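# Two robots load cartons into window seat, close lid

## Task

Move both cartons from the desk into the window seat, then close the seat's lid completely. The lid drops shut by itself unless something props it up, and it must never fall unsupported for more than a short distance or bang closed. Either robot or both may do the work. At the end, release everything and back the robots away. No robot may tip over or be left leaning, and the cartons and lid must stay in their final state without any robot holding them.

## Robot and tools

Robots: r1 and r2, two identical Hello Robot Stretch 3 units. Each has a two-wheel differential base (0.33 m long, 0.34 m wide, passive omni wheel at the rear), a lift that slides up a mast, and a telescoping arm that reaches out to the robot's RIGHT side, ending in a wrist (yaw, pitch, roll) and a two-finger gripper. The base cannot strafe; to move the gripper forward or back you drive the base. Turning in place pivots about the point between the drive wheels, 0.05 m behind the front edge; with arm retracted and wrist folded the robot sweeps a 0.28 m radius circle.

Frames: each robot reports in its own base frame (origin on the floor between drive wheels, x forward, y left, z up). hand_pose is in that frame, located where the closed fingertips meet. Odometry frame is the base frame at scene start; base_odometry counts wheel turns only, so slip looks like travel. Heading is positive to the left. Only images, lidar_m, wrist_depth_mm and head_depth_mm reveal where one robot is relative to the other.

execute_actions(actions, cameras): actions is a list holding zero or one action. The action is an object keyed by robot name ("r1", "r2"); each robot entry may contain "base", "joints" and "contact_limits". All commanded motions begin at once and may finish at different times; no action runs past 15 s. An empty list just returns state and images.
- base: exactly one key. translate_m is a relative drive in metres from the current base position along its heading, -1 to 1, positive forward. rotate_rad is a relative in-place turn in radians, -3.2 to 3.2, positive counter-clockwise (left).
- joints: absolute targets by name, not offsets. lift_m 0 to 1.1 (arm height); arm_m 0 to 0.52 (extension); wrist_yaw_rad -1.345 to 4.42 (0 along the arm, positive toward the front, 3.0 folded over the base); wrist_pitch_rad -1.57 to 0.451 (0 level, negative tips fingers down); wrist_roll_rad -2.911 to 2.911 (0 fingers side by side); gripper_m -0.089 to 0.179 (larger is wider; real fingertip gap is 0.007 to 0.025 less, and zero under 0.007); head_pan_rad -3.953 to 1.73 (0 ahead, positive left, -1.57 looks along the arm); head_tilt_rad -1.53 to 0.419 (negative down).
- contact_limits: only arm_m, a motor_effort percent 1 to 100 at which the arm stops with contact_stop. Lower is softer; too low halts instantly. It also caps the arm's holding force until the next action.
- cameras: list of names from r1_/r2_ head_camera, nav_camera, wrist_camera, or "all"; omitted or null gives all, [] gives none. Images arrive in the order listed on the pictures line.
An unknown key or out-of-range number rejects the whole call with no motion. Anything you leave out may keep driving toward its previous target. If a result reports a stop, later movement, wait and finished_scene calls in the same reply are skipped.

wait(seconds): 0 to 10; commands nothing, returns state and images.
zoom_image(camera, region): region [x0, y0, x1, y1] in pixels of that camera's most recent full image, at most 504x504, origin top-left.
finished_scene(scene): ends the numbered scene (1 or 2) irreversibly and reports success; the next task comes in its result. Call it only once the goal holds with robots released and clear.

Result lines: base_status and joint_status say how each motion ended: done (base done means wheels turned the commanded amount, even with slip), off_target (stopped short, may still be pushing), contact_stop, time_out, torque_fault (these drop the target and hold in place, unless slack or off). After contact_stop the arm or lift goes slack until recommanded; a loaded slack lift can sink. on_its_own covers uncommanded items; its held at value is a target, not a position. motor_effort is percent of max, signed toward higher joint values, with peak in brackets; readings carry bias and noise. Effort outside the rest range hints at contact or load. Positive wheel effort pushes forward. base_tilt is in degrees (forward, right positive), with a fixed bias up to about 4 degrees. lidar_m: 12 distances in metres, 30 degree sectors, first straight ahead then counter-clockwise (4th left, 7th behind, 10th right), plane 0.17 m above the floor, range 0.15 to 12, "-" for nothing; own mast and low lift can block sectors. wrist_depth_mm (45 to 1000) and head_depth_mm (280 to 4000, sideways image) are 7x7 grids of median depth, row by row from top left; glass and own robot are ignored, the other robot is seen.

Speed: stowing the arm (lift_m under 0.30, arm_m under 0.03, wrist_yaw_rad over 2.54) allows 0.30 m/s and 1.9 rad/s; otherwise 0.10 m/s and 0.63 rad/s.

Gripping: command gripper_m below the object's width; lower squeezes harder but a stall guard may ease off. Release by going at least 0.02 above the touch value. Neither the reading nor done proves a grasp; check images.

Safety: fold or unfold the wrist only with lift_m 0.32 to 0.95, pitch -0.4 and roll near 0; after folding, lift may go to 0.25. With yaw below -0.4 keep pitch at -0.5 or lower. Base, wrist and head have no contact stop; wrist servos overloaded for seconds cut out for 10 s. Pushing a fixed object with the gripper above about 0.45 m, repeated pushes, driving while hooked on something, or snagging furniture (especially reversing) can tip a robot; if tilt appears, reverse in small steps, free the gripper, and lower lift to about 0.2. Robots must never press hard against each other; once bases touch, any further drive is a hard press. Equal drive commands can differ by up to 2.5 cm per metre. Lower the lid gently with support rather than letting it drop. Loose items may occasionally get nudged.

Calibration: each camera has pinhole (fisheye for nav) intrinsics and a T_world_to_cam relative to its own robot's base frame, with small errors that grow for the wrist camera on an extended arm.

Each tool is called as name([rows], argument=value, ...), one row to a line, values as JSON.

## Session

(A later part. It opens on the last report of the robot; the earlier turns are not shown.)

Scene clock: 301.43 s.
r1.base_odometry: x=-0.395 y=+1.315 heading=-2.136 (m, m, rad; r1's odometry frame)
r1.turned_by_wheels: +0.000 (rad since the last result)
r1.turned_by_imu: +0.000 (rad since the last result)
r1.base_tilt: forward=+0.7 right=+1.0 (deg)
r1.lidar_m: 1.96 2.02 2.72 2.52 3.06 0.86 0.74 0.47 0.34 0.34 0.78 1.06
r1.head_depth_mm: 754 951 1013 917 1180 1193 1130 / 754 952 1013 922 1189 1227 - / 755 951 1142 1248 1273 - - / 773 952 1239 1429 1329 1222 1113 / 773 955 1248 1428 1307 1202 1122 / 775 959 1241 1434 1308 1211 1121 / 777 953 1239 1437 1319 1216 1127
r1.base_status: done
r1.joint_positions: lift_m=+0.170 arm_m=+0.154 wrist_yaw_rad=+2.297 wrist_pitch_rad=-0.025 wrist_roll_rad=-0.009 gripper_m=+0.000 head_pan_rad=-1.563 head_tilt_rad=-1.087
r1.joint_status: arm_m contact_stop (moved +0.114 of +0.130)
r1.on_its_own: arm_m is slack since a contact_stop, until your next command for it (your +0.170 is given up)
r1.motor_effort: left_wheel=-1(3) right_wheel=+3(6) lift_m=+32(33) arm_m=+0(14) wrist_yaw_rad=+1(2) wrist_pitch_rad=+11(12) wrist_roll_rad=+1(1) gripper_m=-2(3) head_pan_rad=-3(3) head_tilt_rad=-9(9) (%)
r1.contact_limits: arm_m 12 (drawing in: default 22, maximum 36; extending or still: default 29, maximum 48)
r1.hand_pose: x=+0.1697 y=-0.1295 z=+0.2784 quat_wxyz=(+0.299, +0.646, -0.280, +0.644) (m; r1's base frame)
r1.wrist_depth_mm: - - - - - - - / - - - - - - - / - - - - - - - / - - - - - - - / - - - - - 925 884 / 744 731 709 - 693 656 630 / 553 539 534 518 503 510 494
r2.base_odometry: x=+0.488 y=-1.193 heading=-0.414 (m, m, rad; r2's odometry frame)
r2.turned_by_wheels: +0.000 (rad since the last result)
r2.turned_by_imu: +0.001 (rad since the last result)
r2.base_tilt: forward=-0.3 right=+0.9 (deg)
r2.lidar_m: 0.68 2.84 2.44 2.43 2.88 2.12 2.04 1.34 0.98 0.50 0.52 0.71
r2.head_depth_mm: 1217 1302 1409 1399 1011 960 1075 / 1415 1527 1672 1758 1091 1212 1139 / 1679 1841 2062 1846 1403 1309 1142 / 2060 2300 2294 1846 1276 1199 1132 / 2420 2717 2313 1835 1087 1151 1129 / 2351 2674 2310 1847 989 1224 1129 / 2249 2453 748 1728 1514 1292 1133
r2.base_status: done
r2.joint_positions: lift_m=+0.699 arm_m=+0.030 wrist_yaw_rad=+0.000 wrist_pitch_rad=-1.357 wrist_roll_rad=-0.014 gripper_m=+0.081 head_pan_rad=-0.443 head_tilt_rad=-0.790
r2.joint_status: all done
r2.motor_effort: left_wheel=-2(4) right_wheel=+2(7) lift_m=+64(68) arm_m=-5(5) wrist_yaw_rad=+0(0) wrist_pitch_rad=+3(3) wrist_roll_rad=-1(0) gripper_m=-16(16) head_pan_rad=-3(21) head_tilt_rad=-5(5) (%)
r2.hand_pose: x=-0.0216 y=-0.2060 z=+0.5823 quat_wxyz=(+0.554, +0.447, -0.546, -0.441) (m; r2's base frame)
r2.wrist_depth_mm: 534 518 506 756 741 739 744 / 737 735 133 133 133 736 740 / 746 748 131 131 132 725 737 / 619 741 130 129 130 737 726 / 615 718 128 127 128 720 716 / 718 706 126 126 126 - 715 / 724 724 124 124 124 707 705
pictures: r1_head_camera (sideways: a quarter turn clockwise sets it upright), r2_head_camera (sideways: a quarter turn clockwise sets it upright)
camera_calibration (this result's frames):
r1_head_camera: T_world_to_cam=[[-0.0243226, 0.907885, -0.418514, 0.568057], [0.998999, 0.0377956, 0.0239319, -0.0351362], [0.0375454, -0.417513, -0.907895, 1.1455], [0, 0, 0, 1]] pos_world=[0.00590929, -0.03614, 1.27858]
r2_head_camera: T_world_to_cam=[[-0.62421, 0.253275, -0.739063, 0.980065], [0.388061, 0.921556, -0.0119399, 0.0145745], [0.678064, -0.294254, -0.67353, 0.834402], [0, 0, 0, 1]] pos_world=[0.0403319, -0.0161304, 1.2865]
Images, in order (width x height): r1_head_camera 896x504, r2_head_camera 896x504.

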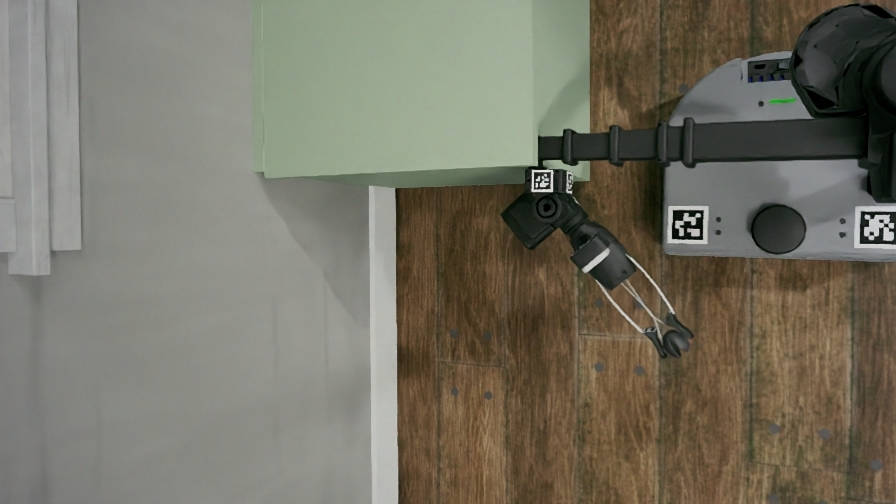

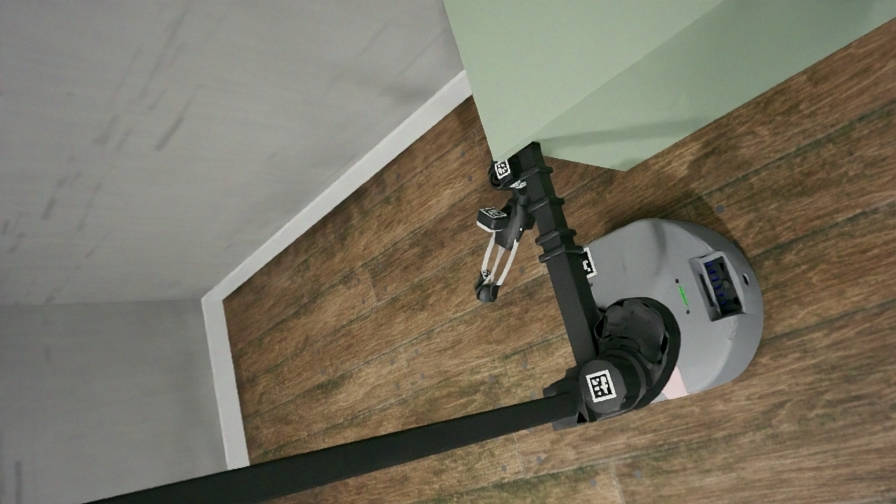

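Try lifting with r1 alone.

execute_actions([
  {"r1":{"joints":{"arm_m":0.151,"lift_m":0.24}},"r2":{"base":{"rotate_rad":-0.03}}},
], cameras=["r1_head_camera","r2_head_camera"])

Scene clock: 306.77 s.
r1.base_odometry: x=-0.395 y=+1.315 heading=-2.136 (m, m, rad; r1's odometry frame)
r1.turned_by_wheels: +0.000 (rad since the last result)
r1.turned_by_imu: +0.000 (rad since the last result)
r1.base_tilt: forward=+0.7 right=+1.1 (deg)
r1.lidar_m: 1.96 2.02 2.72 2.52 3.06 0.85 0.74 0.47 0.34 0.34 0.79 1.06
r1.head_depth_mm: 754 950 995 887 1186 1192 - / 756 951 998 887 1178 - - / 757 952 1141 1245 1270 - - / 775 954 1235 1426 1321 1222 1114 / 774 952 1241 1423 1312 1197 1121 / 775 956 1246 1436 1315 1210 1123 / 776 955 1247 1435 1315 1215 1125
r1.base_status: not commanded
r1.joint_positions: lift_m=+0.239 arm_m=+0.151 wrist_yaw_rad=+2.298 wrist_pitch_rad=-0.024 wrist_roll_rad=-0.009 gripper_m=+0.000 head_pan_rad=-1.563 head_tilt_rad=-1.088
r1.joint_status: all done
r1.motor_effort: left_wheel=+0(1) right_wheel=+2(2) lift_m=+79(89) arm_m=-1(3) wrist_yaw_rad=+1(2) wrist_pitch_rad=+11(12) wrist_roll_rad=+1(1) gripper_m=-2(3) head_pan_rad=-3(4) head_tilt_rad=-8(9) (%)
r1.hand_pose: x=+0.1696 y=-0.1261 z=+0.3473 quat_wxyz=(+0.299, +0.645, -0.280, +0.645) (m; r1's base frame)
r1.wrist_depth_mm: - - - - - - - / - - - - - - - / - - - - - - - / - - - - - - - / - - - - - - - / 904 888 843 - 855 787 752 / 663 666 632 633 616 621 594
r2.base_odometry: x=+0.488 y=-1.193 heading=-0.444 (m, m, rad; r2's odometry frame)
r2.turned_by_wheels: -0.030 (rad since the last result)
r2.turned_by_imu: -0.030 (rad since the last result)
r2.base_tilt: forward=-0.3 right=+0.9 (deg)
r2.lidar_m: 0.68 2.82 2.46 2.43 2.44 2.13 2.04 1.37 0.98 0.50 0.52 0.69
r2.head_depth_mm: 1171 1261 1362 1201 978 945 1064 / 1343 1462 1617 1644 1041 1186 1137 / 1575 1757 1945 1844 1428 1311 1132 / 1915 2157 2233 1832 1308 1216 1133 / 2379 2716 2326 1832 1031 1167 1138 / 2349 2640 2303 1822 923 1213 1128 / 2269 2548 2050 1676 1472 1292 1134
r2.base_status: done
r2.joint_positions: lift_m=+0.699 arm_m=+0.030 wrist_yaw_rad=+0.000 wrist_pitch_rad=-1.357 wrist_roll_rad=-0.014 gripper_m=+0.081 head_pan_rad=-0.443 head_tilt_rad=-0.790
r2.joint_status: not commanded
r2.motor_effort: left_wheel=+2(4) right_wheel=-1(2) lift_m=+63(64) arm_m=-5(5) wrist_yaw_rad=+0(0) wrist_pitch_rad=+3(3) wrist_roll_rad=+0(0) gripper_m=-16(17) head_pan_rad=-4(3) head_tilt_rad=-5(5) (%)
r2.hand_pose: x=-0.0216 y=-0.2060 z=+0.5823 quat_wxyz=(+0.554, +0.447, -0.546, -0.441) (m; r2's base frame)
r2.wrist_depth_mm: 510 497 500 739 749 744 742 / 739 722 134 133 134 729 727 / 741 730 131 131 132 742 729 / 618 731 130 129 130 721 727 / 628 736 128 127 128 713 714 / 703 717 126 125 126 - 726 / 721 717 124 124 124 710 704
pictures: r1_head_camera (sideways: a quarter turn clockwise sets it upright), r2_head_camera (sideways: a quarter turn clockwise sets it upright)
camera_calibration (this result's frames):
r1_head_camera: T_world_to_cam=[[-0.0243205, 0.908056, -0.418142, 0.567573], [0.998999, 0.0377821, 0.0239443, -0.0351524], [0.0375411, -0.417141, -0.908066, 1.14573], [0, 0, 0, 1]] pos_world=[0.00590908, -0.0361305, 1.27856]
r2_head_camera: T_world_to_cam=[[-0.624207, 0.253282, -0.739063, 0.980065], [0.388071, 0.921552, -0.0119399, 0.0145744], [0.678061, -0.294262, -0.67353, 0.834402], [0, 0, 0, 1]] pos_world=[0.0403317, -0.0161308, 1.2865]
Images, in order (width x height): r1_head_camera 896x504, r2_head_camera 896x504.

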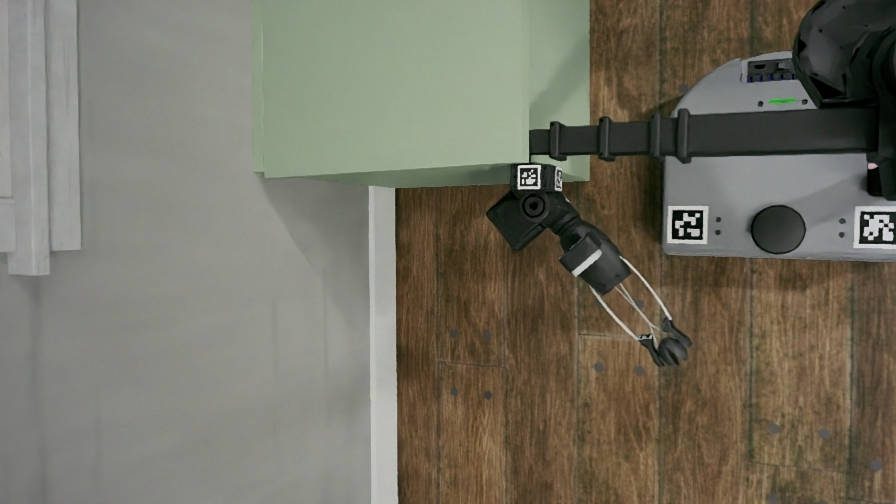

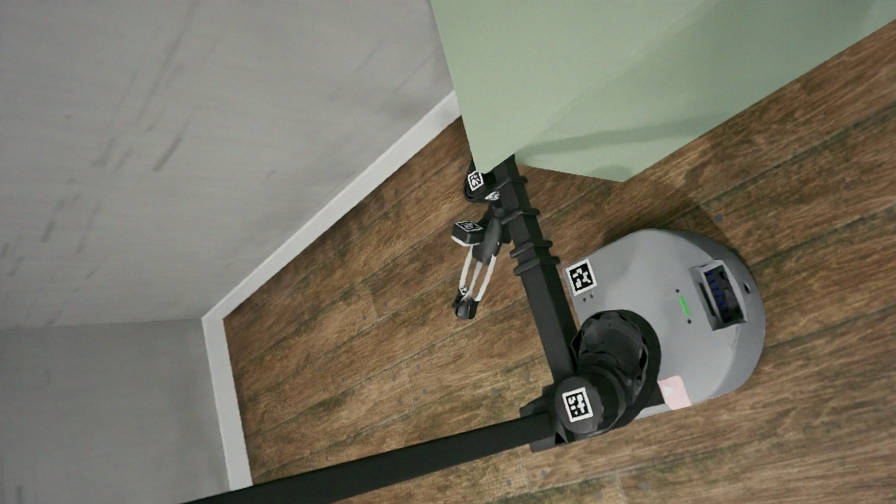

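execute_actions([
  {"r1":{"joints":{"lift_m":0.275}}},
], cameras=[])

execute_actions([
  {"r1":{"joints":{"arm_m":0.175},"contact_limits":{"arm_m":35}}},
], cameras=[])

execute_actions([
  {"r1":{"joints":{"arm_m":0.2,"lift_m":0.365},"contact_limits":{"arm_m":45}}},
], cameras=["r1_head_camera","r2_head_camera"])

Scene clock: 323.03 s.
r1.base_odometry: x=-0.395 y=+1.315 heading=-2.136 (m, m, rad; r1's odometry frame)
r1.turned_by_wheels: +0.000 (rad since the last result)
r1.turned_by_imu: +0.000 (rad since the last result)
r1.base_tilt: forward=+0.5 right=+1.2 (deg)
r1.lidar_m: 1.96 2.02 2.72 2.52 3.06 0.85 0.74 0.47 0.33 0.34 0.79 1.06
r1.head_depth_mm: 754 952 980 852 1183 1192 - / 755 952 986 855 1184 - - / 756 952 1142 1244 1267 - - / 773 955 1243 1421 1302 1217 1119 / 775 952 1245 1425 1312 1203 1124 / 776 954 1240 1438 1318 1208 1124 / 776 954 1245 1434 1316 1212 1126
r1.base_status: not commanded
r1.joint_positions: lift_m=+0.274 arm_m=+0.151 wrist_yaw_rad=+2.298 wrist_pitch_rad=-0.024 wrist_roll_rad=-0.009 gripper_m=+0.000 head_pan_rad=-1.563 head_tilt_rad=-1.088
r1.joint_status: all done
r1.motor_effort: left_wheel=+1(1) right_wheel=+0(1) lift_m=+79(82) arm_m=-1(1) wrist_yaw_rad=+0(1) wrist_pitch_rad=+11(11) wrist_roll_rad=+1(1) gripper_m=-2(2) head_pan_rad=-4(3) head_tilt_rad=-8(8) (%)
r1.hand_pose: x=+0.1696 y=-0.1261 z=+0.3823 quat_wxyz=(+0.299, +0.645, -0.280, +0.645) (m; r1's base frame)
r1.wrist_depth_mm: - - - - - - - / - - - - - - - / - - - - - - - / - - - - - - - / - - - - - - - / 994 942 928 - 904 854 837 / 738 704 698 674 656 668 632
r2.base_odometry: x=+0.488 y=-1.193 heading=-0.444 (m, m, rad; r2's odometry frame)
r2.turned_by_wheels: +0.000 (rad since the last result)
r2.turned_by_imu: +0.000 (rad since the last result)
r2.base_tilt: forward=-0.4 right=+0.8 (deg)
r2.lidar_m: 0.68 2.82 2.46 2.43 2.44 2.13 2.04 1.38 0.98 0.50 0.52 0.69
r2.head_depth_mm: 1173 1268 1371 1179 953 951 1066 / 1344 1465 1607 1579 1059 1182 1139 / 1580 1761 1950 1840 1425 1300 1135 / 1926 2182 2238 1825 1349 1223 1138 / 2329 2688 2316 1828 983 1171 1139 / 2385 2673 2300 1832 887 1217 1135 / 2246 2521 2056 1668 1478 1294 1130
r2.base_status: not commanded
r2.joint_positions: lift_m=+0.699 arm_m=+0.030 wrist_yaw_rad=+0.000 wrist_pitch_rad=-1.357 wrist_roll_rad=-0.014 gripper_m=+0.081 head_pan_rad=-0.443 head_tilt_rad=-0.790
r2.joint_status: not commanded
r2.motor_effort: left_wheel=+2(2) right_wheel=-2(2) lift_m=+63(63) arm_m=-5(5) wrist_yaw_rad=+0(0) wrist_pitch_rad=+3(3) wrist_roll_rad=-1(0) gripper_m=-16(16) head_pan_rad=-3(3) head_tilt_rad=-5(5) (%)
r2.hand_pose: x=-0.0216 y=-0.2060 z=+0.5823 quat_wxyz=(+0.554, +0.447, -0.546, -0.441) (m; r2's base frame)
r2.wrist_depth_mm: 505 508 500 745 744 753 749 / 747 721 134 133 134 723 734 / 752 733 132 131 132 730 726 / 615 717 129 129 129 723 725 / 620 722 127 127 128 723 726 / 709 725 126 126 126 - 724 / 710 732 124 124 124 704 697
pictures: none
No camera images: the call's "cameras" was empty. Leave "cameras" out to get every camera's image.

Scene clock: 324.13 s.
r1.base_odometry: x=-0.395 y=+1.315 heading=-2.136 (m, m, rad; r1's odometry frame)
r1.turned_by_wheels: +0.000 (rad since the last result)
r1.turned_by_imu: +0.000 (rad since the last result)
r1.base_tilt: forward=+0.5 right=+1.3 (deg)
r1.lidar_m: 1.96 2.02 2.71 2.51 3.05 0.85 0.74 0.47 0.34 0.34 0.79 1.06
r1.head_depth_mm: 753 950 980 846 1183 1193 - / 757 952 983 850 1183 - - / 756 952 1139 1236 1270 - - / 776 955 1240 1426 1284 1217 1118 / 774 957 1242 1425 1310 1206 1123 / 774 957 1236 1434 1315 1217 1124 / 774 957 1247 1441 1319 1213 1128
r1.base_status: not commanded
r1.joint_positions: lift_m=+0.274 arm_m=+0.174 wrist_yaw_rad=+2.298 wrist_pitch_rad=-0.024 wrist_roll_rad=-0.009 gripper_m=+0.000 head_pan_rad=-1.563 head_tilt_rad=-1.088
r1.joint_status: all done
r1.motor_effort: left_wheel=-2(1) right_wheel=+3(3) lift_m=+78(79) arm_m=+10(15) wrist_yaw_rad=+2(1) wrist_pitch_rad=+11(11) wrist_roll_rad=+1(1) gripper_m=-2(2) head_pan_rad=-4(3) head_tilt_rad=-8(8) (%)
r1.contact_limits: arm_m 35 (drawing in: default 22, maximum 36; extending or still: default 29, maximum 48)
r1.hand_pose: x=+0.1696 y=-0.1491 z=+0.3823 quat_wxyz=(+0.299, +0.645, -0.280, +0.645) (m; r1's base frame)
r1.wrist_depth_mm: - - - - - - - / - - - - - - - / - - - - - - - / - - - - - - - / - - - - - - - / 972 961 902 - 926 845 825 / 720 729 708 681 657 650 636
r2.base_odometry: x=+0.488 y=-1.193 heading=-0.444 (m, m, rad; r2's odometry frame)
r2.turned_by_wheels: +0.000 (rad since the last result)
r2.turned_by_imu: +0.000 (rad since the last result)
r2.base_tilt: forward=-0.3 right=+0.9 (deg)
r2.lidar_m: 0.68 2.82 2.46 2.44 2.44 2.13 2.04 1.37 0.99 0.50 0.52 0.69
r2.head_depth_mm: 1168 1260 1364 1176 948 960 1062 / 1350 1469 1610 1577 1064 1184 1135 / 1579 1759 1947 1836 1425 1300 1132 / 1892 2174 2243 1796 1328 1221 1135 / 2366 2676 2326 1829 988 1168 1134 / 2362 2676 2297 1836 887 1209 1140 / 2258 2523 2127 1675 1477 1289 1127
r2.base_status: not commanded
r2.joint_positions: lift_m=+0.699 arm_m=+0.030 wrist_yaw_rad=+0.000 wrist_pitch_rad=-1.357 wrist_roll_rad=-0.014 gripper_m=+0.081 head_pan_rad=-0.443 head_tilt_rad=-0.790
r2.joint_status: not commanded
r2.motor_effort: left_wheel=+2(2) right_wheel=-2(2) lift_m=+63(63) arm_m=-5(5) wrist_yaw_rad=+0(0) wrist_pitch_rad=+3(3) wrist_roll_rad=+0(1) gripper_m=-16(17) head_pan_rad=-4(4) head_tilt_rad=-5(4) (%)
r2.hand_pose: x=-0.0216 y=-0.2060 z=+0.5823 quat_wxyz=(+0.554, +0.447, -0.546, -0.441) (m; r2's base frame)
r2.wrist_depth_mm: 505 497 495 748 745 747 739 / 744 736 133 133 134 732 740 / 744 741 132 131 132 725 726 / 618 736 129 129 130 726 715 / 618 732 128 128 128 722 734 / 713 711 126 126 126 - 721 / 714 708 124 123 124 709 711
pictures: none
No camera images: the call's "cameras" was empty. Leave "cameras" out to get every camera's image.

Scene clock: 325.80 s.
r1.base_odometry: x=-0.395 y=+1.315 heading=-2.136 (m, m, rad; r1's odometry frame)
r1.turned_by_wheels: +0.000 (rad since the last result)
r1.turned_by_imu: +0.000 (rad since the last result)
r1.base_tilt: forward=+0.8 right=+1.0 (deg)
r1.lidar_m: 1.96 2.02 2.71 2.52 3.08 0.85 0.74 0.47 0.34 0.34 0.78 1.05
r1.head_depth_mm: 755 948 922 798 1182 1196 - / 754 953 926 775 1079 - - / 756 954 1145 983 1269 - - / 773 954 1241 1443 1289 1221 1122 / 775 955 1242 1427 1321 1203 1121 / 774 953 1243 1434 1317 1207 1123 / 775 953 1245 1440 1320 1214 1127
r1.base_status: not commanded
r1.joint_positions: lift_m=+0.364 arm_m=+0.199 wrist_yaw_rad=+2.298 wrist_pitch_rad=-0.024 wrist_roll_rad=-0.009 gripper_m=+0.000 head_pan_rad=-1.563 head_tilt_rad=-1.088
r1.joint_status: all done
r1.motor_effort: left_wheel=+0(1) right_wheel=+1(4) lift_m=+79(82) arm_m=+6(12) wrist_yaw_rad=+2(1) wrist_pitch_rad=+11(11) wrist_roll_rad=+1(1) gripper_m=+0(1) head_pan_rad=-4(4) head_tilt_rad=-8(9) (%)
r1.contact_limits: arm_m 45 (drawing in: default 22, maximum 36; extending or still: default 29, maximum 48)
r1.hand_pose: x=+0.1696 y=-0.1745 z=+0.4723 quat_wxyz=(+0.299, +0.645, -0.280, +0.645) (m; r1's base frame)
r1.wrist_depth_mm: - - - - - - - / - - - - - - - / - - - - - - - / - - - - - - - / - - - - - - - / - - - - - - 990 / 892 854 840 809 781 788 774
r2.base_odometry: x=+0.488 y=-1.193 heading=-0.444 (m, m, rad; r2's odometry frame)
r2.turned_by_wheels: +0.000 (rad since the last result)
r2.turned_by_imu: +0.000 (rad since the last result)
r2.base_tilt: forward=-0.3 right=+0.9 (deg)
r2.lidar_m: 0.68 2.81 2.45 2.43 2.44 2.12 2.04 1.38 0.99 0.50 0.52 0.69
r2.head_depth_mm: 1173 1257 1365 1074 1386 976 1061 / 1356 1462 1622 1157 1124 1186 1135 / 1576 1746 1957 1152 1454 1299 1140 / 1916 2175 2240 1240 1528 1217 1133 / 2367 2672 2286 1845 1244 1164 1136 / 2359 2644 2298 1817 831 1212 1129 / 2248 2519 2064 1679 1492 1289 1132
r2.base_status: not commanded
r2.joint_positions: lift_m=+0.699 arm_m=+0.030 wrist_yaw_rad=+0.000 wrist_pitch_rad=-1.357 wrist_roll_rad=-0.014 gripper_m=+0.081 head_pan_rad=-0.443 head_tilt_rad=-0.790
r2.joint_status: not commanded
r2.motor_effort: left_wheel=+1(2) right_wheel=-1(2) lift_m=+64(63) arm_m=-5(6) wrist_yaw_rad=+0(0) wrist_pitch_rad=+3(3) wrist_roll_rad=+0(0) gripper_m=-17(17) head_pan_rad=-3(4) head_tilt_rad=-5(5) (%)
r2.hand_pose: x=-0.0216 y=-0.2060 z=+0.5823 quat_wxyz=(+0.554, +0.447, -0.546, -0.441) (m; r2's base frame)
r2.wrist_depth_mm: 511 505 500 745 740 756 744 / 724 722 134 133 134 737 734 / 737 741 132 131 132 731 720 / 617 733 130 129 130 725 741 / 629 719 128 128 128 722 717 / 697 720 126 125 126 - 713 / 711 708 124 124 124 713 716
pictures: r1_head_camera (sideways: a quarter turn clockwise sets it upright), r2_head_camera (sideways: a quarter turn clockwise sets it upright)
camera_calibration (this result's frames):
r1_head_camera: T_world_to_cam=[[-0.0243206, 0.908056, -0.418142, 0.567573], [0.998999, 0.0377823, 0.0239443, -0.0351524], [0.0375411, -0.417141, -0.908066, 1.14573], [0, 0, 0, 1]] pos_world=[0.00590908, -0.0361305, 1.27856]
r2_head_camera: T_world_to_cam=[[-0.624207, 0.253282, -0.739063, 0.980065], [0.388071, 0.921552, -0.0119399, 0.0145744], [0.678061, -0.294262, -0.67353, 0.834402], [0, 0, 0, 1]] pos_world=[0.0403317, -0.0161308, 1.2865]
Images, in order (width x height): r1_head_camera 896x504, r2_head_camera 896x504.

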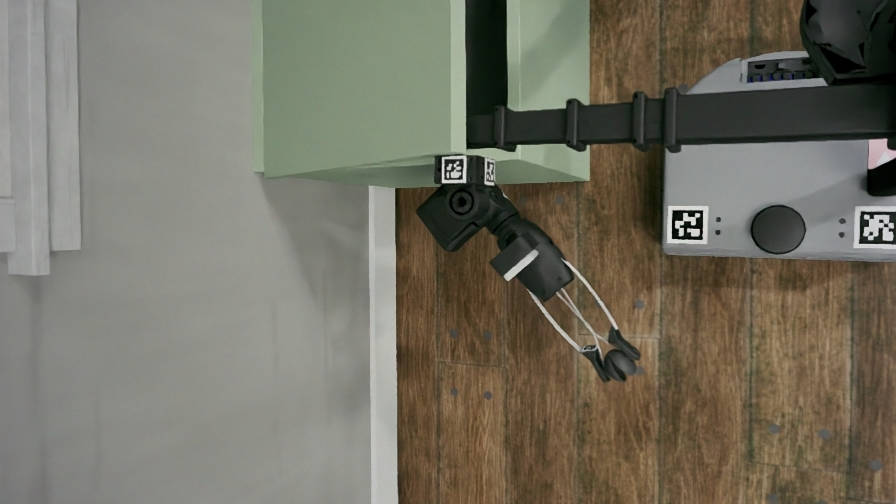

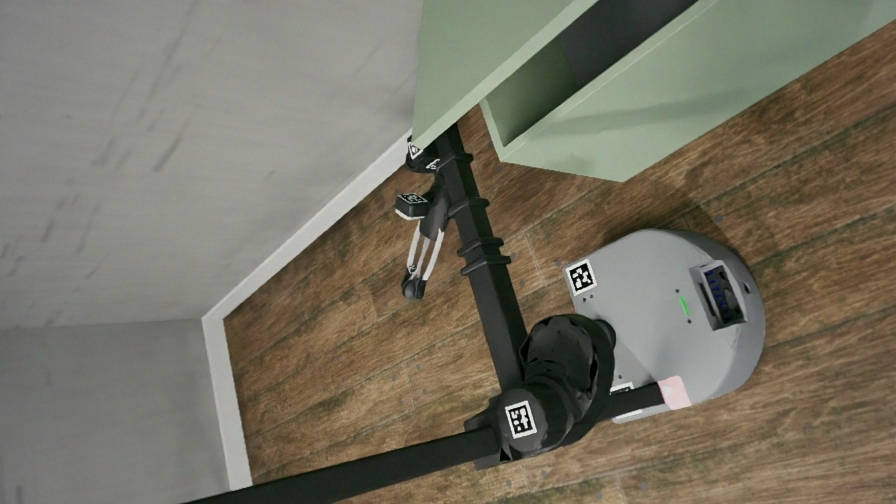

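execute_actions([
  {"r1":{"joints":{"arm_m":0.26,"lift_m":0.445},"contact_limits":{"arm_m":45}},"r2":{"base":{"translate_m":0.09}}},
], cameras=[])

execute_actions([
  {"r1":{"joints":{"arm_m":0.335,"lift_m":0.505},"contact_limits":{"arm_m":45}},"r2":{"base":{"translate_m":0.09}}},
], cameras=[])

execute_actions([
  {"r1":{"joints":{"arm_m":0.45,"lift_m":0.53,"head_pan_rad":-2.3},"contact_limits":{"arm_m":40}},"r2":{"base":{"translate_m":0.13},"joints":{"head_pan_rad":-1.2,"head_tilt_rad":-0.9}}},
])

Scene clock: 347.30 s.
r1.base_odometry: x=-0.395 y=+1.315 heading=-2.136 (m, m, rad; r1's odometry frame)
r1.turned_by_wheels: +0.000 (rad since the last result)
r1.turned_by_imu: +0.000 (rad since the last result)
r1.base_tilt: forward=+0.6 right=+1.1 (deg)
r1.lidar_m: 1.96 2.02 2.72 2.51 3.07 0.66 0.65 0.47 0.34 0.34 0.79 1.06
r1.head_depth_mm: 755 949 771 1338 1179 1196 1130 / 755 952 777 1348 1130 - - / 757 955 1100 1257 1264 - - / 773 952 1240 1464 1307 1220 1115 / 775 957 1244 1433 1306 1211 1121 / 774 958 1246 1433 1309 1213 1121 / 777 955 1247 1447 1317 1215 1126
r1.base_status: not commanded
r1.joint_positions: lift_m=+0.444 arm_m=+0.259 wrist_yaw_rad=+2.298 wrist_pitch_rad=-0.024 wrist_roll_rad=-0.009 gripper_m=+0.000 head_pan_rad=-1.563 head_tilt_rad=-1.088
r1.joint_status: all done
r1.on_its_own: arm_m is at rest, and its effort (+15) is outside its rest range (-14 to +14)
r1.motor_effort: left_wheel=+0(2) right_wheel=-7(7) lift_m=+67(82) arm_m=+15(12) wrist_yaw_rad=+2(1) wrist_pitch_rad=+11(11) wrist_roll_rad=+1(1) gripper_m=-2(3) head_pan_rad=-4(5) head_tilt_rad=-8(8) (%)
r1.contact_limits: arm_m 45 (drawing in: default 22, maximum 36; extending or still: default 29, maximum 48)
r1.hand_pose: x=+0.1696 y=-0.2337 z=+0.5527 quat_wxyz=(+0.299, +0.645, -0.280, +0.645) (m; r1's base frame)
r1.wrist_depth_mm: - - - - - - - / - - - - - - - / - - - - - - - / - - - - - - - / - - - - - - - / - - - - - - - / - 985 994 924 873 934 883
r2.base_odometry: x=+0.570 y=-1.231 heading=-0.444 (m, m, rad; r2's odometry frame)
r2.turned_by_wheels: +0.000 (rad since the last result)
r2.turned_by_imu: +0.001 (rad since the last result)
r2.base_tilt: forward=-0.4 right=+0.9 (deg)
r2.lidar_m: 0.59 2.72 2.96 2.43 2.46 2.23 2.13 1.37 0.98 0.50 0.51 0.67
r2.head_depth_mm: 1169 1259 1371 1348 1344 976 1053 / 1338 1467 1588 1053 1123 1183 1144 / 1574 1744 1959 1089 1530 1304 1140 / 1914 2171 2222 1789 1515 1141 1121 / 2315 2631 2305 1828 751 1134 1090 / 2282 2560 2305 1823 705 1210 1132 / 2188 2441 638 781 1481 1295 1133
r2.base_status: done
r2.joint_positions: lift_m=+0.699 arm_m=+0.030 wrist_yaw_rad=+0.000 wrist_pitch_rad=-1.357 wrist_roll_rad=-0.014 gripper_m=+0.081 head_pan_rad=-0.443 head_tilt_rad=-0.790
r2.joint_status: not commanded
r2.motor_effort: left_wheel=+1(8) right_wheel=-1(4) lift_m=+63(64) arm_m=-5(5) wrist_yaw_rad=+0(0) wrist_pitch_rad=+3(3) wrist_roll_rad=-1(0) gripper_m=-16(16) head_pan_rad=-3(4) head_tilt_rad=-5(4) (%)
r2.hand_pose: x=-0.0216 y=-0.2060 z=+0.5823 quat_wxyz=(+0.554, +0.447, -0.546, -0.441) (m; r2's base frame)
r2.wrist_depth_mm: 502 500 490 496 742 735 727 / 747 725 134 134 133 751 732 / 742 727 131 131 131 724 722 / 578 738 130 129 130 731 732 / 578 661 128 127 128 723 719 / 569 677 126 126 126 - 707 / 720 716 124 123 125 707 715
pictures: none
No camera images: the call's "cameras" was empty. Leave "cameras" out to get every camera's image.

Scene clock: 349.40 s.
r1.base_odometry: x=-0.395 y=+1.315 heading=-2.135 (m, m, rad; r1's odometry frame)
r1.turned_by_wheels: +0.001 (rad since the last result)
r1.turned_by_imu: +0.001 (rad since the last result)
r1.base_tilt: forward=+0.7 right=+1.1 (deg)
r1.lidar_m: 1.96 2.02 2.72 2.52 3.06 0.56 0.56 0.47 0.34 0.34 0.79 1.06
r1.head_depth_mm: 755 925 1207 1340 1181 1197 1128 / 756 922 1187 1342 - - - / 756 952 1251 1264 1269 - - / 774 953 1171 1401 1305 1217 1119 / 776 954 1245 1421 1310 1208 1121 / 774 952 1247 1458 1314 1209 1125 / 775 958 1247 1442 1320 1215 1128
r1.base_status: not commanded
r1.joint_positions: lift_m=+0.504 arm_m=+0.334 wrist_yaw_rad=+2.298 wrist_pitch_rad=-0.024 wrist_roll_rad=-0.009 gripper_m=+0.000 head_pan_rad=-1.563 head_tilt_rad=-1.088
r1.joint_status: all done
r1.on_its_own: right_wheel is at rest, and its effort (-31) is outside its rest range (-18 to +18); arm_m is at rest, and its effort (+15) is outside its rest range (-14 to +14)
r1.motor_effort: left_wheel=+7(8) right_wheel=-31(31) lift_m=+58(75) arm_m=+15(15) wrist_yaw_rad=+1(2) wrist_pitch_rad=+11(11) wrist_roll_rad=+1(1) gripper_m=-1(3) head_pan_rad=-3(4) head_tilt_rad=-9(8) (%)
r1.contact_limits: arm_m 45 (drawing in: default 22, maximum 36; extending or still: default 29, maximum 48)
r1.hand_pose: x=+0.1696 y=-0.3086 z=+0.6130 quat_wxyz=(+0.299, +0.645, -0.280, +0.645) (m; r1's base frame)
r1.wrist_depth_mm: - - - - - - - / - - - - - - - / - - - - - - - / - - - - - - - / - - - - - - - / - - - - - - - / - - - - 990 995 976
r2.base_odometry: x=+0.651 y=-1.270 heading=-0.444 (m, m, rad; r2's odometry frame)
r2.turned_by_wheels: +0.000 (rad since the last result)
r2.turned_by_imu: +0.001 (rad since the last result)
r2.base_tilt: forward=-0.3 right=+0.9 (deg)
r2.lidar_m: 0.50 2.62 2.94 2.41 2.49 2.32 2.22 1.37 0.52 0.50 0.51 0.57
r2.head_depth_mm: 1169 1250 1361 951 1221 969 1045 / 1348 1459 1611 1002 1519 1176 1142 / 1566 1722 1950 1792 1495 1300 1117 / 1916 2164 2225 1834 1432 1146 1058 / 2261 2575 2320 1829 666 1090 1028 / 2203 2486 2295 1837 600 1135 1109 / 2121 2354 521 627 1448 1292 1130
r2.base_status: done
r2.joint_positions: lift_m=+0.699 arm_m=+0.030 wrist_yaw_rad=+0.000 wrist_pitch_rad=-1.357 wrist_roll_rad=-0.014 gripper_m=+0.081 head_pan_rad=-0.443 head_tilt_rad=-0.790
r2.joint_status: not commanded
r2.motor_effort: left_wheel=+1(7) right_wheel=-2(4) lift_m=+64(63) arm_m=-5(5) wrist_yaw_rad=+0(0) wrist_pitch_rad=+3(3) wrist_roll_rad=+0(1) gripper_m=-16(16) head_pan_rad=-4(5) head_tilt_rad=-4(5) (%)
r2.hand_pose: x=-0.0216 y=-0.2060 z=+0.5823 quat_wxyz=(+0.554, +0.447, -0.546, -0.441) (m; r2's base frame)
r2.wrist_depth_mm: 499 496 488 483 717 739 748 / 751 712 133 133 134 624 738 / 735 736 131 131 132 744 731 / 585 596 130 129 130 717 726 / 566 606 128 128 128 722 729 / 567 567 126 125 126 - 707 / 712 707 124 124 124 710 711
pictures: none
No camera images: the call's "cameras" was empty. Leave "cameras" out to get every camera's image.

Scene clock: 351.83 s.
r1.base_odometry: x=-0.395 y=+1.315 heading=-2.135 (m, m, rad; r1's odometry frame)
r1.turned_by_wheels: +0.000 (rad since the last result)
r1.turned_by_imu: +0.003 (rad since the last result)
r1.base_tilt: forward=+0.6 right=+0.9 (deg)
r1.lidar_m: 1.96 2.03 2.72 2.52 3.06 0.44 2.78 0.47 0.34 0.34 0.78 1.06
r1.head_depth_mm: 1467 1689 1420 1390 1296 - - / 1279 1500 1205 1377 1298 - - / 962 1274 1448 1193 1332 - - / 822 1224 1465 1356 1276 - 1105 / 727 996 1365 1379 1273 1207 1121 / 695 847 1181 1303 1320 1210 1125 / 714 729 1015 1341 1321 1216 1124
r1.base_status: not commanded
r1.joint_positions: lift_m=+0.530 arm_m=+0.449 wrist_yaw_rad=+2.298 wrist_pitch_rad=-0.024 wrist_roll_rad=-0.009 gripper_m=+0.000 head_pan_rad=-2.293 head_tilt_rad=-1.088
r1.joint_status: all done
r1.on_its_own: right_wheel is at rest, and its effort (-40) is outside its rest range (-18 to +18)
r1.motor_effort: left_wheel=+13(14) right_wheel=-40(43) lift_m=+50(72) arm_m=+12(19) wrist_yaw_rad=+3(1) wrist_pitch_rad=+11(11) wrist_roll_rad=+1(1) gripper_m=-1(3) head_pan_rad=-5(42) head_tilt_rad=-8(9) (%)
r1.contact_limits: arm_m 40 (drawing in: default 22, maximum 36; extending or still: default 29, maximum 48)
r1.hand_pose: x=+0.1696 y=-0.4240 z=+0.6382 quat_wxyz=(+0.299, +0.645, -0.280, +0.645) (m; r1's base frame)
r1.wrist_depth_mm: - - - - - - - / - - - - - - - / - - - - - - - / - - - - - - - / - - - - - - - / - - - - - - - / - - - - - - -
r2.base_odometry: x=+0.768 y=-1.326 heading=-0.444 (m, m, rad; r2's odometry frame)
r2.turned_by_wheels: +0.000 (rad since the last result)
r2.turned_by_imu: +0.001 (rad since the last result)
r2.base_tilt: forward=-0.4 right=+0.8 (deg)
r2.lidar_m: 0.37 2.49 2.96 2.39 2.92 2.45 2.35 1.37 0.51 0.49 0.51 0.45
r2.head_depth_mm: 772 862 859 1197 1350 940 - / 801 883 918 1276 1359 1001 - / 833 904 992 1360 1364 1093 575 / 870 924 1048 1339 1101 1222 1111 / 909 1064 946 1527 1183 1245 1033 / 956 1126 1284 731 1421 1092 969 / 998 1188 1387 1654 628 519 916
r2.base_status: done
r2.joint_positions: lift_m=+0.699 arm_m=+0.030 wrist_yaw_rad=+0.000 wrist_pitch_rad=-1.357 wrist_roll_rad=-0.014 gripper_m=+0.081 head_pan_rad=-1.193 head_tilt_rad=-0.889
r2.joint_status: all done
r2.motor_effort: left_wheel=+1(8) right_wheel=-1(3) lift_m=+64(63) arm_m=-5(5) wrist_yaw_rad=+0(0) wrist_pitch_rad=+3(3) wrist_roll_rad=+0(0) gripper_m=-15(16) head_pan_rad=-3(43) head_tilt_rad=-6(17) (%)
r2.hand_pose: x=-0.0216 y=-0.2060 z=+0.5823 quat_wxyz=(+0.554, +0.447, -0.546, -0.441) (m; r2's base frame)
r2.wrist_depth_mm: 752 495 485 481 475 626 739 / 751 743 134 133 134 714 740 / 744 732 131 131 131 735 727 / 650 585 130 129 130 732 727 / 571 575 128 127 128 718 724 / 570 570 126 125 126 - 727 / 449 721 124 124 124 708 710
pictures: r1_head_camera (sideways: a quarter turn clockwise sets it upright), r1_nav_camera (sideways: a quarter turn counterclockwise sets it upright), r1_wrist_camera, r2_head_camera (sideways: a quarter turn clockwise sets it upright), r2_nav_camera (sideways: a quarter turn counterclockwise sets it upright), r2_wrist_camera
camera_calibration (this result's frames):
r1_head_camera: T_world_to_cam=[[0.587164, 0.693105, -0.418142, 0.563843], [0.769871, -0.637751, 0.0239443, -0.0337547], [-0.250074, -0.335975, -0.908066, 1.14748], [0, 0, 0, 1]] pos_world=[-0.0181262, -0.0268055, 1.27856]
r1_nav_camera: T_world_to_cam=[[-0.608576, -0.673948, 0.418843, -0.498973], [-0.751604, 0.658841, -0.0319531, 0.102419], [-0.254416, -0.33425, -0.907496, 1.13577], [0, 0, 0, 1]] pos_world=[0.0622736, -0.0241298, 1.24297]
r1_wrist_camera: T_world_to_cam=[[0.700354, -0.712565, -0.0418961, -0.381753], [-0.168267, -0.107773, -0.979832, 0.643367], [0.693679, 0.693279, -0.195381, 0.465276], [0, 0, 0, 1]] pos_world=[0.0528674, -0.525252, 0.705304]
r2_head_camera: T_world_to_cam=[[-0.309627, 0.67528, -0.669423, 0.887393], [0.911781, 0.410607, -0.00752547, 0.00563146], [0.269788, -0.612698, -0.742843, 0.92704], [0, 0, 0, 1]] pos_world=[0.0195222, -0.033556, 1.28273]
r2_nav_camera: T_world_to_cam=[[0.254723, -0.712526, 0.653775, -0.809308], [-0.942763, -0.333441, 0.00391267, 0.0485289], [0.215208, -0.617352, -0.756678, 0.949065], [0, 0, 0, 1]] pos_world=[0.0476546, 0.0254354, 1.24705]
r2_wrist_camera: T_world_to_cam=[[-0.99896, -0.0455681, 0.00142286, -0.0311123], [-0.0455897, 0.9983, -0.0363039, 0.259897], [0.000233857, -0.036331, -0.99934, 0.73845], [0, 0, 0, 1]] pos_world=[-0.019404, -0.234044, 0.747442]
Images, in order (width x height): r1_head_camera 896x504, r1_nav_camera 672x504, r1_wrist_camera 644x364, r2_head_camera 896x504, r2_nav_camera 672x504, r2_wrist_camera 644x364.

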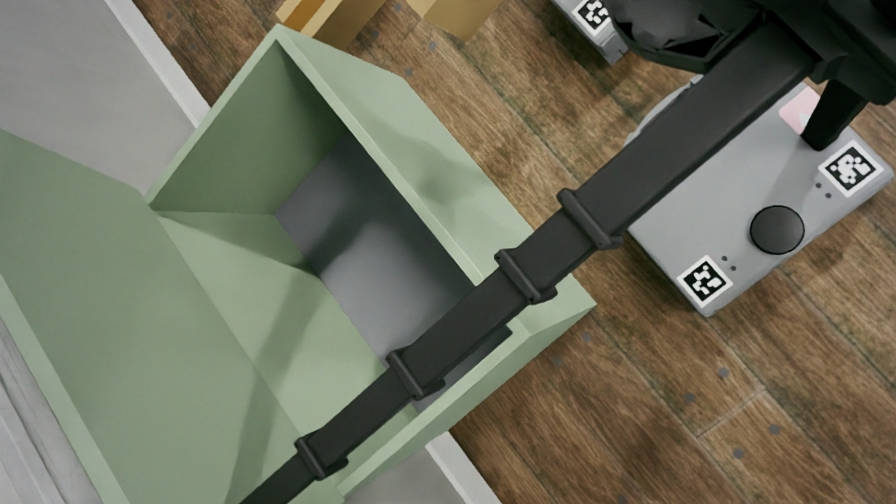

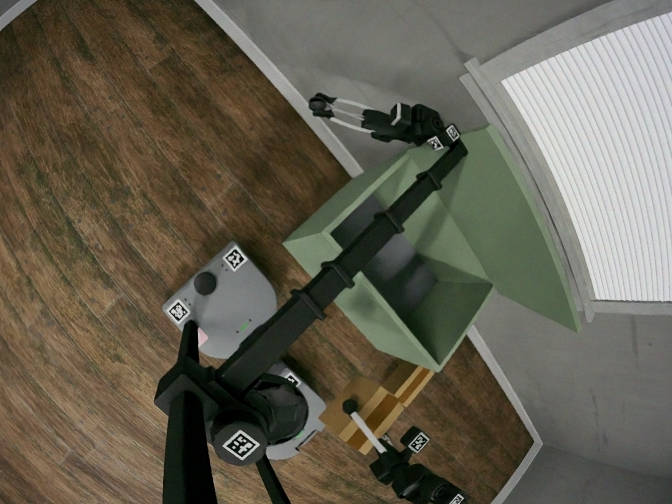

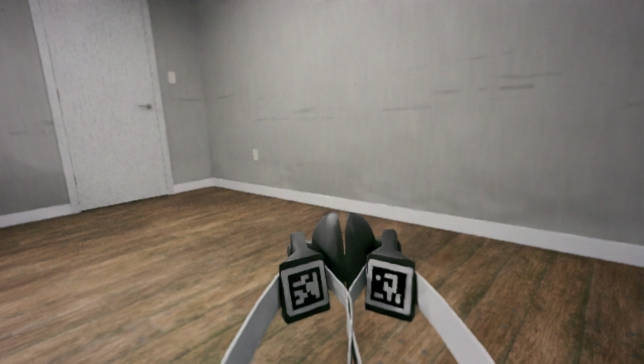

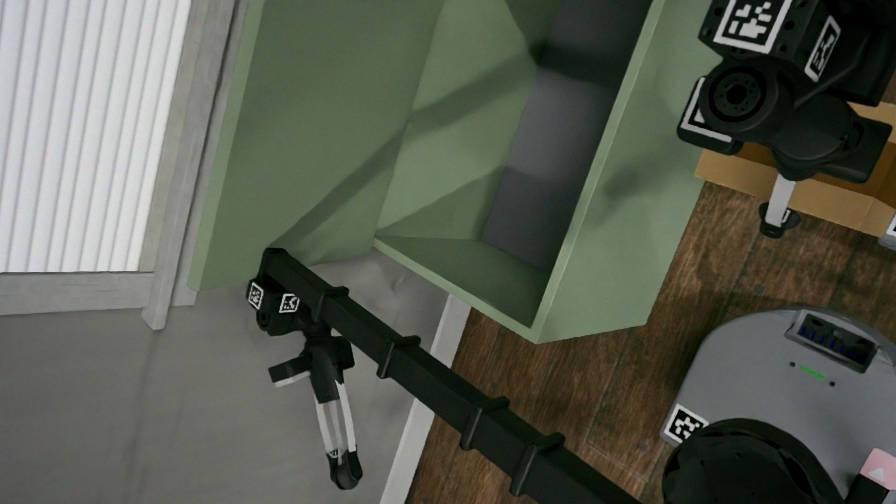

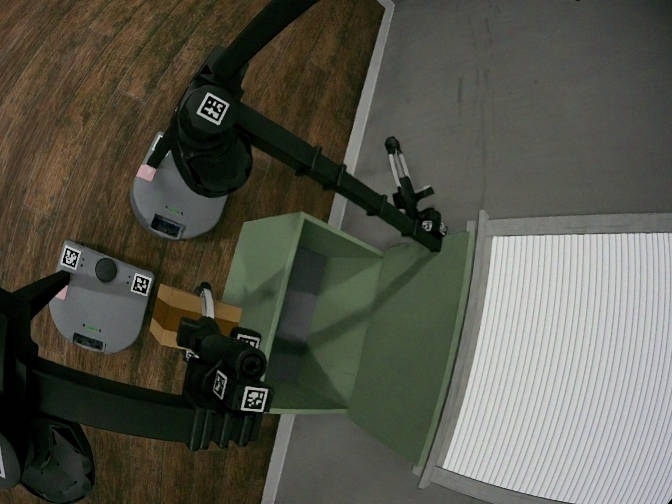

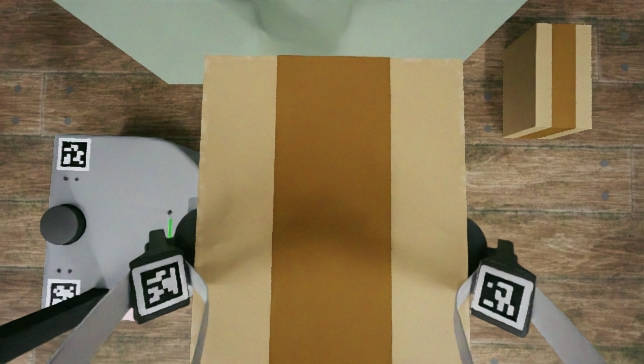

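execute_actions([
  {"r2":{"base":{"translate_m":0.05},"joints":{"arm_m":0.46,"lift_m":0.68}}},
], cameras=["r2_wrist_camera","r2_nav_camera"])

Scene clock: 368.33 s.
r1.base_odometry: x=-0.395 y=+1.315 heading=-2.135 (m, m, rad; r1's odometry frame)
r1.turned_by_wheels: +0.000 (rad since the last result)
r1.turned_by_imu: +0.000 (rad since the last result)
r1.base_tilt: forward=+0.6 right=+1.0 (deg)
r1.lidar_m: 1.96 2.02 2.72 2.53 3.07 0.39 2.77 0.47 0.34 0.34 0.79 1.06
r1.head_depth_mm: 588 1696 1423 1409 1296 - - / 634 1499 1199 1379 1299 - - / 615 717 925 1193 1323 - - / 810 913 1427 1354 1272 - 1108 / 727 997 1361 1375 1275 1207 1123 / 694 847 1182 1305 1319 1213 1122 / 716 729 1014 1345 1319 1213 1124
r1.base_status: not commanded
r1.joint_positions: lift_m=+0.530 arm_m=+0.449 wrist_yaw_rad=+2.298 wrist_pitch_rad=-0.024 wrist_roll_rad=-0.009 gripper_m=+0.000 head_pan_rad=-2.293 head_tilt_rad=-1.088
r1.joint_status: not commanded
r1.on_its_own: right_wheel is at rest, and its effort (-40) is outside its rest range (-18 to +18)
r1.motor_effort: left_wheel=+13(13) right_wheel=-40(39) lift_m=+50(51) arm_m=+12(11) wrist_yaw_rad=+2(0) wrist_pitch_rad=+11(11) wrist_roll_rad=+1(1) gripper_m=-3(2) head_pan_rad=-4(4) head_tilt_rad=-9(9) (%)
r1.hand_pose: x=+0.1696 y=-0.4240 z=+0.6382 quat_wxyz=(+0.299, +0.645, -0.280, +0.645) (m; r1's base frame)
r1.wrist_depth_mm: - - - - - - - / - - - - - - - / - - - - - - - / - - - - - - - / - - - - - - - / - - - - - - - / - - - - - - -
r2.base_odometry: x=+0.814 y=-1.347 heading=-0.444 (m, m, rad; r2's odometry frame)
r2.turned_by_wheels: +0.000 (rad since the last result)
r2.turned_by_imu: +0.001 (rad since the last result)
r2.base_tilt: forward=-0.4 right=+0.9 (deg)
r2.lidar_m: 0.32 2.45 2.95 2.38 2.93 2.51 2.40 1.36 0.51 0.49 0.51 0.40
r2.head_depth_mm: 769 860 848 872 1277 1007 1111 / 799 881 915 1225 1305 1106 1112 / 831 903 987 1354 1355 1186 1106 / 868 953 914 1335 1096 1227 1110 / 912 1061 995 1454 1368 1244 997 / 953 1120 1307 1583 1342 1077 516 / 1002 1185 1430 1653 601 517 457
r2.base_status: done
r2.joint_positions: lift_m=+0.680 arm_m=+0.460 wrist_yaw_rad=+0.000 wrist_pitch_rad=-1.358 wrist_roll_rad=-0.014 gripper_m=+0.081 head_pan_rad=-1.193 head_tilt_rad=-0.889
r2.joint_status: all done
r2.motor_effort: left_wheel=+1(7) right_wheel=-1(3) lift_m=+22(56) arm_m=+4(5) wrist_yaw_rad=+1(1) wrist_pitch_rad=+4(4) wrist_roll_rad=+0(0) gripper_m=-15(15) head_pan_rad=-5(4) head_tilt_rad=-6(5) (%)
r2.hand_pose: x=-0.0216 y=-0.6353 z=+0.5636 quat_wxyz=(+0.554, +0.447, -0.546, -0.441) (m; r2's base frame)
r2.wrist_depth_mm: 367 465 483 478 473 442 330 / 369 531 134 133 134 502 329 / 368 534 131 131 132 500 327 / 374 531 130 129 129 493 328 / 373 505 128 127 128 431 327 / 373 477 126 125 126 - 326 / 333 320 124 124 124 315 298
pictures: r2_nav_camera (sideways: a quarter turn counterclockwise sets it upright), r2_wrist_camera
camera_calibration (this result's frames):
r2_nav_camera: T_world_to_cam=[[0.254612, -0.712658, 0.653675, -0.809176], [-0.94283, -0.333252, 0.00391769, 0.0485228], [0.215047, -0.617302, -0.756765, 0.949179], [0, 0, 0, 1]] pos_world=[0.047657, 0.0254338, 1.24705]
r2_wrist_camera: T_world_to_cam=[[-0.998982, -0.0450914, 0.00140917, -0.0503541], [-0.0451129, 0.998333, -0.0360005, 0.687681], [0.000216494, -0.0360274, -0.999351, 0.704434], [0, 0, 0, 1]] pos_world=[-0.0194321, -0.663426, 0.728804]
Images, in order (width x height): r2_nav_camera 672x504, r2_wrist_camera 644x364.

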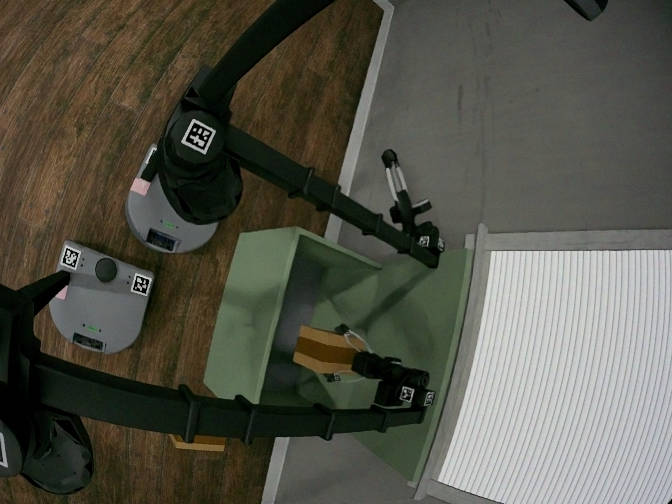

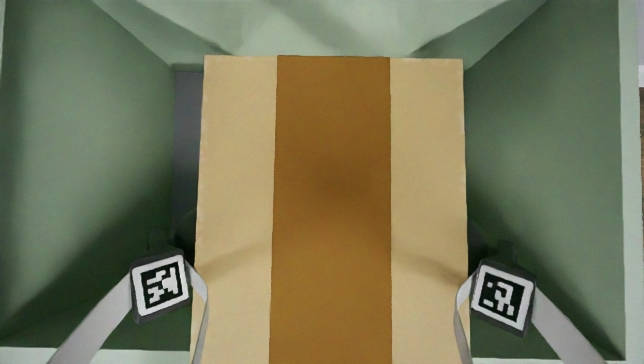

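execute_actions([
  {"r2":{"base":{"rotate_rad":0.08},"joints":{"lift_m":0.31,"wrist_yaw_rad":-0.08,"head_pan_rad":-1.6}}},
], cameras=["r2_wrist_camera","r1_head_camera"])

Scene clock: 379.23 s.
r1.base_odometry: x=-0.395 y=+1.315 heading=-2.135 (m, m, rad; r1's odometry frame)
r1.turned_by_wheels: +0.000 (rad since the last result)
r1.turned_by_imu: +0.000 (rad since the last result)
r1.base_tilt: forward=+0.6 right=+0.9 (deg)
r1.lidar_m: 1.96 2.02 2.72 2.52 3.05 0.39 2.78 0.47 0.34 0.34 0.79 1.06
r1.head_depth_mm: 1458 1695 1400 1373 1293 - - / 1283 1501 1127 1379 1298 - - / 961 1268 973 1185 1326 - - / 820 1231 1371 1168 1275 - 1106 / 726 994 1366 1379 1265 1213 1121 / 694 845 1179 1305 1314 1214 1126 / 715 730 1013 1338 1324 1215 1128
r1.base_status: not commanded
r1.joint_positions: lift_m=+0.530 arm_m=+0.449 wrist_yaw_rad=+2.298 wrist_pitch_rad=-0.024 wrist_roll_rad=-0.009 gripper_m=+0.000 head_pan_rad=-2.293 head_tilt_rad=-1.088
r1.joint_status: not commanded
r1.on_its_own: right_wheel is at rest, and its effort (-39) is outside its rest range (-18 to +18)
r1.motor_effort: left_wheel=+13(13) right_wheel=-39(39) lift_m=+50(50) arm_m=+12(11) wrist_yaw_rad=+2(2) wrist_pitch_rad=+11(11) wrist_roll_rad=+1(1) gripper_m=-3(3) head_pan_rad=-4(4) head_tilt_rad=-8(8) (%)
r1.hand_pose: x=+0.1696 y=-0.4240 z=+0.6382 quat_wxyz=(+0.299, +0.645, -0.280, +0.645) (m; r1's base frame)
r1.wrist_depth_mm: - - - - - - - / - - - - - - - / - - - - - - - / - - - - - - - / - - - - - - - / - - - - - - - / - - - - - - -
r2.base_odometry: x=+0.814 y=-1.347 heading=-0.364 (m, m, rad; r2's odometry frame)
r2.turned_by_wheels: +0.080 (rad since the last result)
r2.turned_by_imu: +0.081 (rad since the last result)
r2.base_tilt: forward=-0.4 right=+0.9 (deg)
r2.lidar_m: 0.32 2.50 2.89 2.39 2.54 2.45 2.40 1.26 0.50 0.49 0.52 0.40
r2.head_depth_mm: 787 884 925 1246 1043 1226 1112 / 792 875 936 1318 1344 1184 1111 / 795 885 943 1309 1108 1197 1106 / 804 891 962 1344 1045 1206 1113 / 811 894 977 1374 1081 1206 1073 / 815 904 938 1285 1040 1229 971 / 819 915 918 748 1399 1245 468
r2.base_status: done
r2.joint_positions: lift_m=+0.310 arm_m=+0.460 wrist_yaw_rad=-0.078 wrist_pitch_rad=-1.358 wrist_roll_rad=-0.014 gripper_m=+0.081 head_pan_rad=-1.593 head_tilt_rad=-0.889
r2.joint_status: all done
r2.motor_effort: left_wheel=-1(7) right_wheel=+2(10) lift_m=+22(21) arm_m=+4(3) wrist_yaw_rad=-1(3) wrist_pitch_rad=+4(3) wrist_roll_rad=-1(0) gripper_m=-17(18) head_pan_rad=-3(31) head_tilt_rad=-6(6) (%)
r2.hand_pose: x=-0.0240 y=-0.6352 z=+0.1937 quat_wxyz=(+0.537, +0.425, -0.563, -0.463) (m; r2's base frame)
r2.wrist_depth_mm: 297 297 295 293 294 294 295 / 295 296 134 133 134 293 293 / 291 295 132 131 131 291 291 / 292 290 130 129 130 288 289 / 289 289 128 127 128 286 286 / 285 287 126 125 126 - 284 / 284 283 124 124 125 282 282
pictures: r1_head_camera (sideways: a quarter turn clockwise sets it upright), r2_wrist_camera
camera_calibration (this result's frames):
r1_head_camera: T_world_to_cam=[[0.587164, 0.693105, -0.418142, 0.563843], [0.769871, -0.637751, 0.0239443, -0.0337547], [-0.250074, -0.335975, -0.908066, 1.14748], [0, 0, 0, 1]] pos_world=[-0.0181262, -0.0268055, 1.27856]
r2_wrist_camera: T_world_to_cam=[[-0.99945, 0.0331227, 0.00140907, -0.00255012], [0.0330506, 0.998805, -0.0359997, 0.676323], [-0.0025998, -0.0359333, -0.999351, 0.33468], [0, 0, 0, 1]] pos_world=[-0.0240315, -0.663404, 0.358814]
Images, in order (width x height): r1_head_camera 896x504, r2_wrist_camera 644x364.

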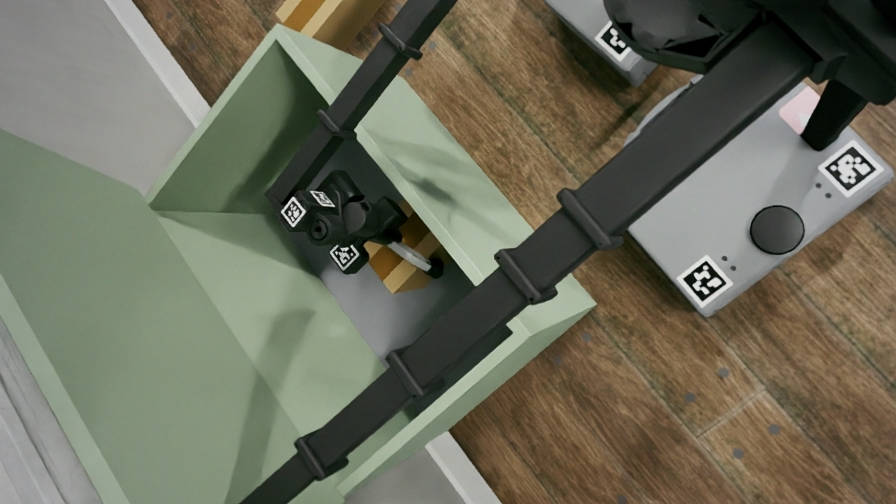

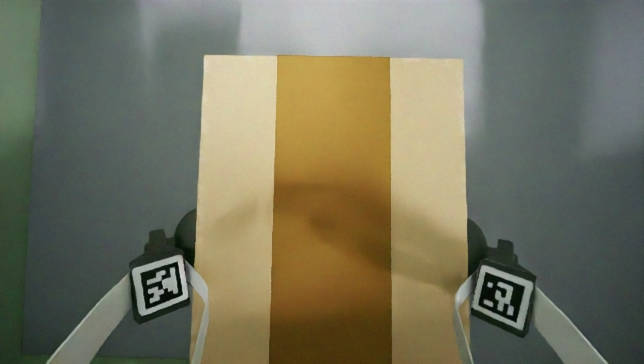

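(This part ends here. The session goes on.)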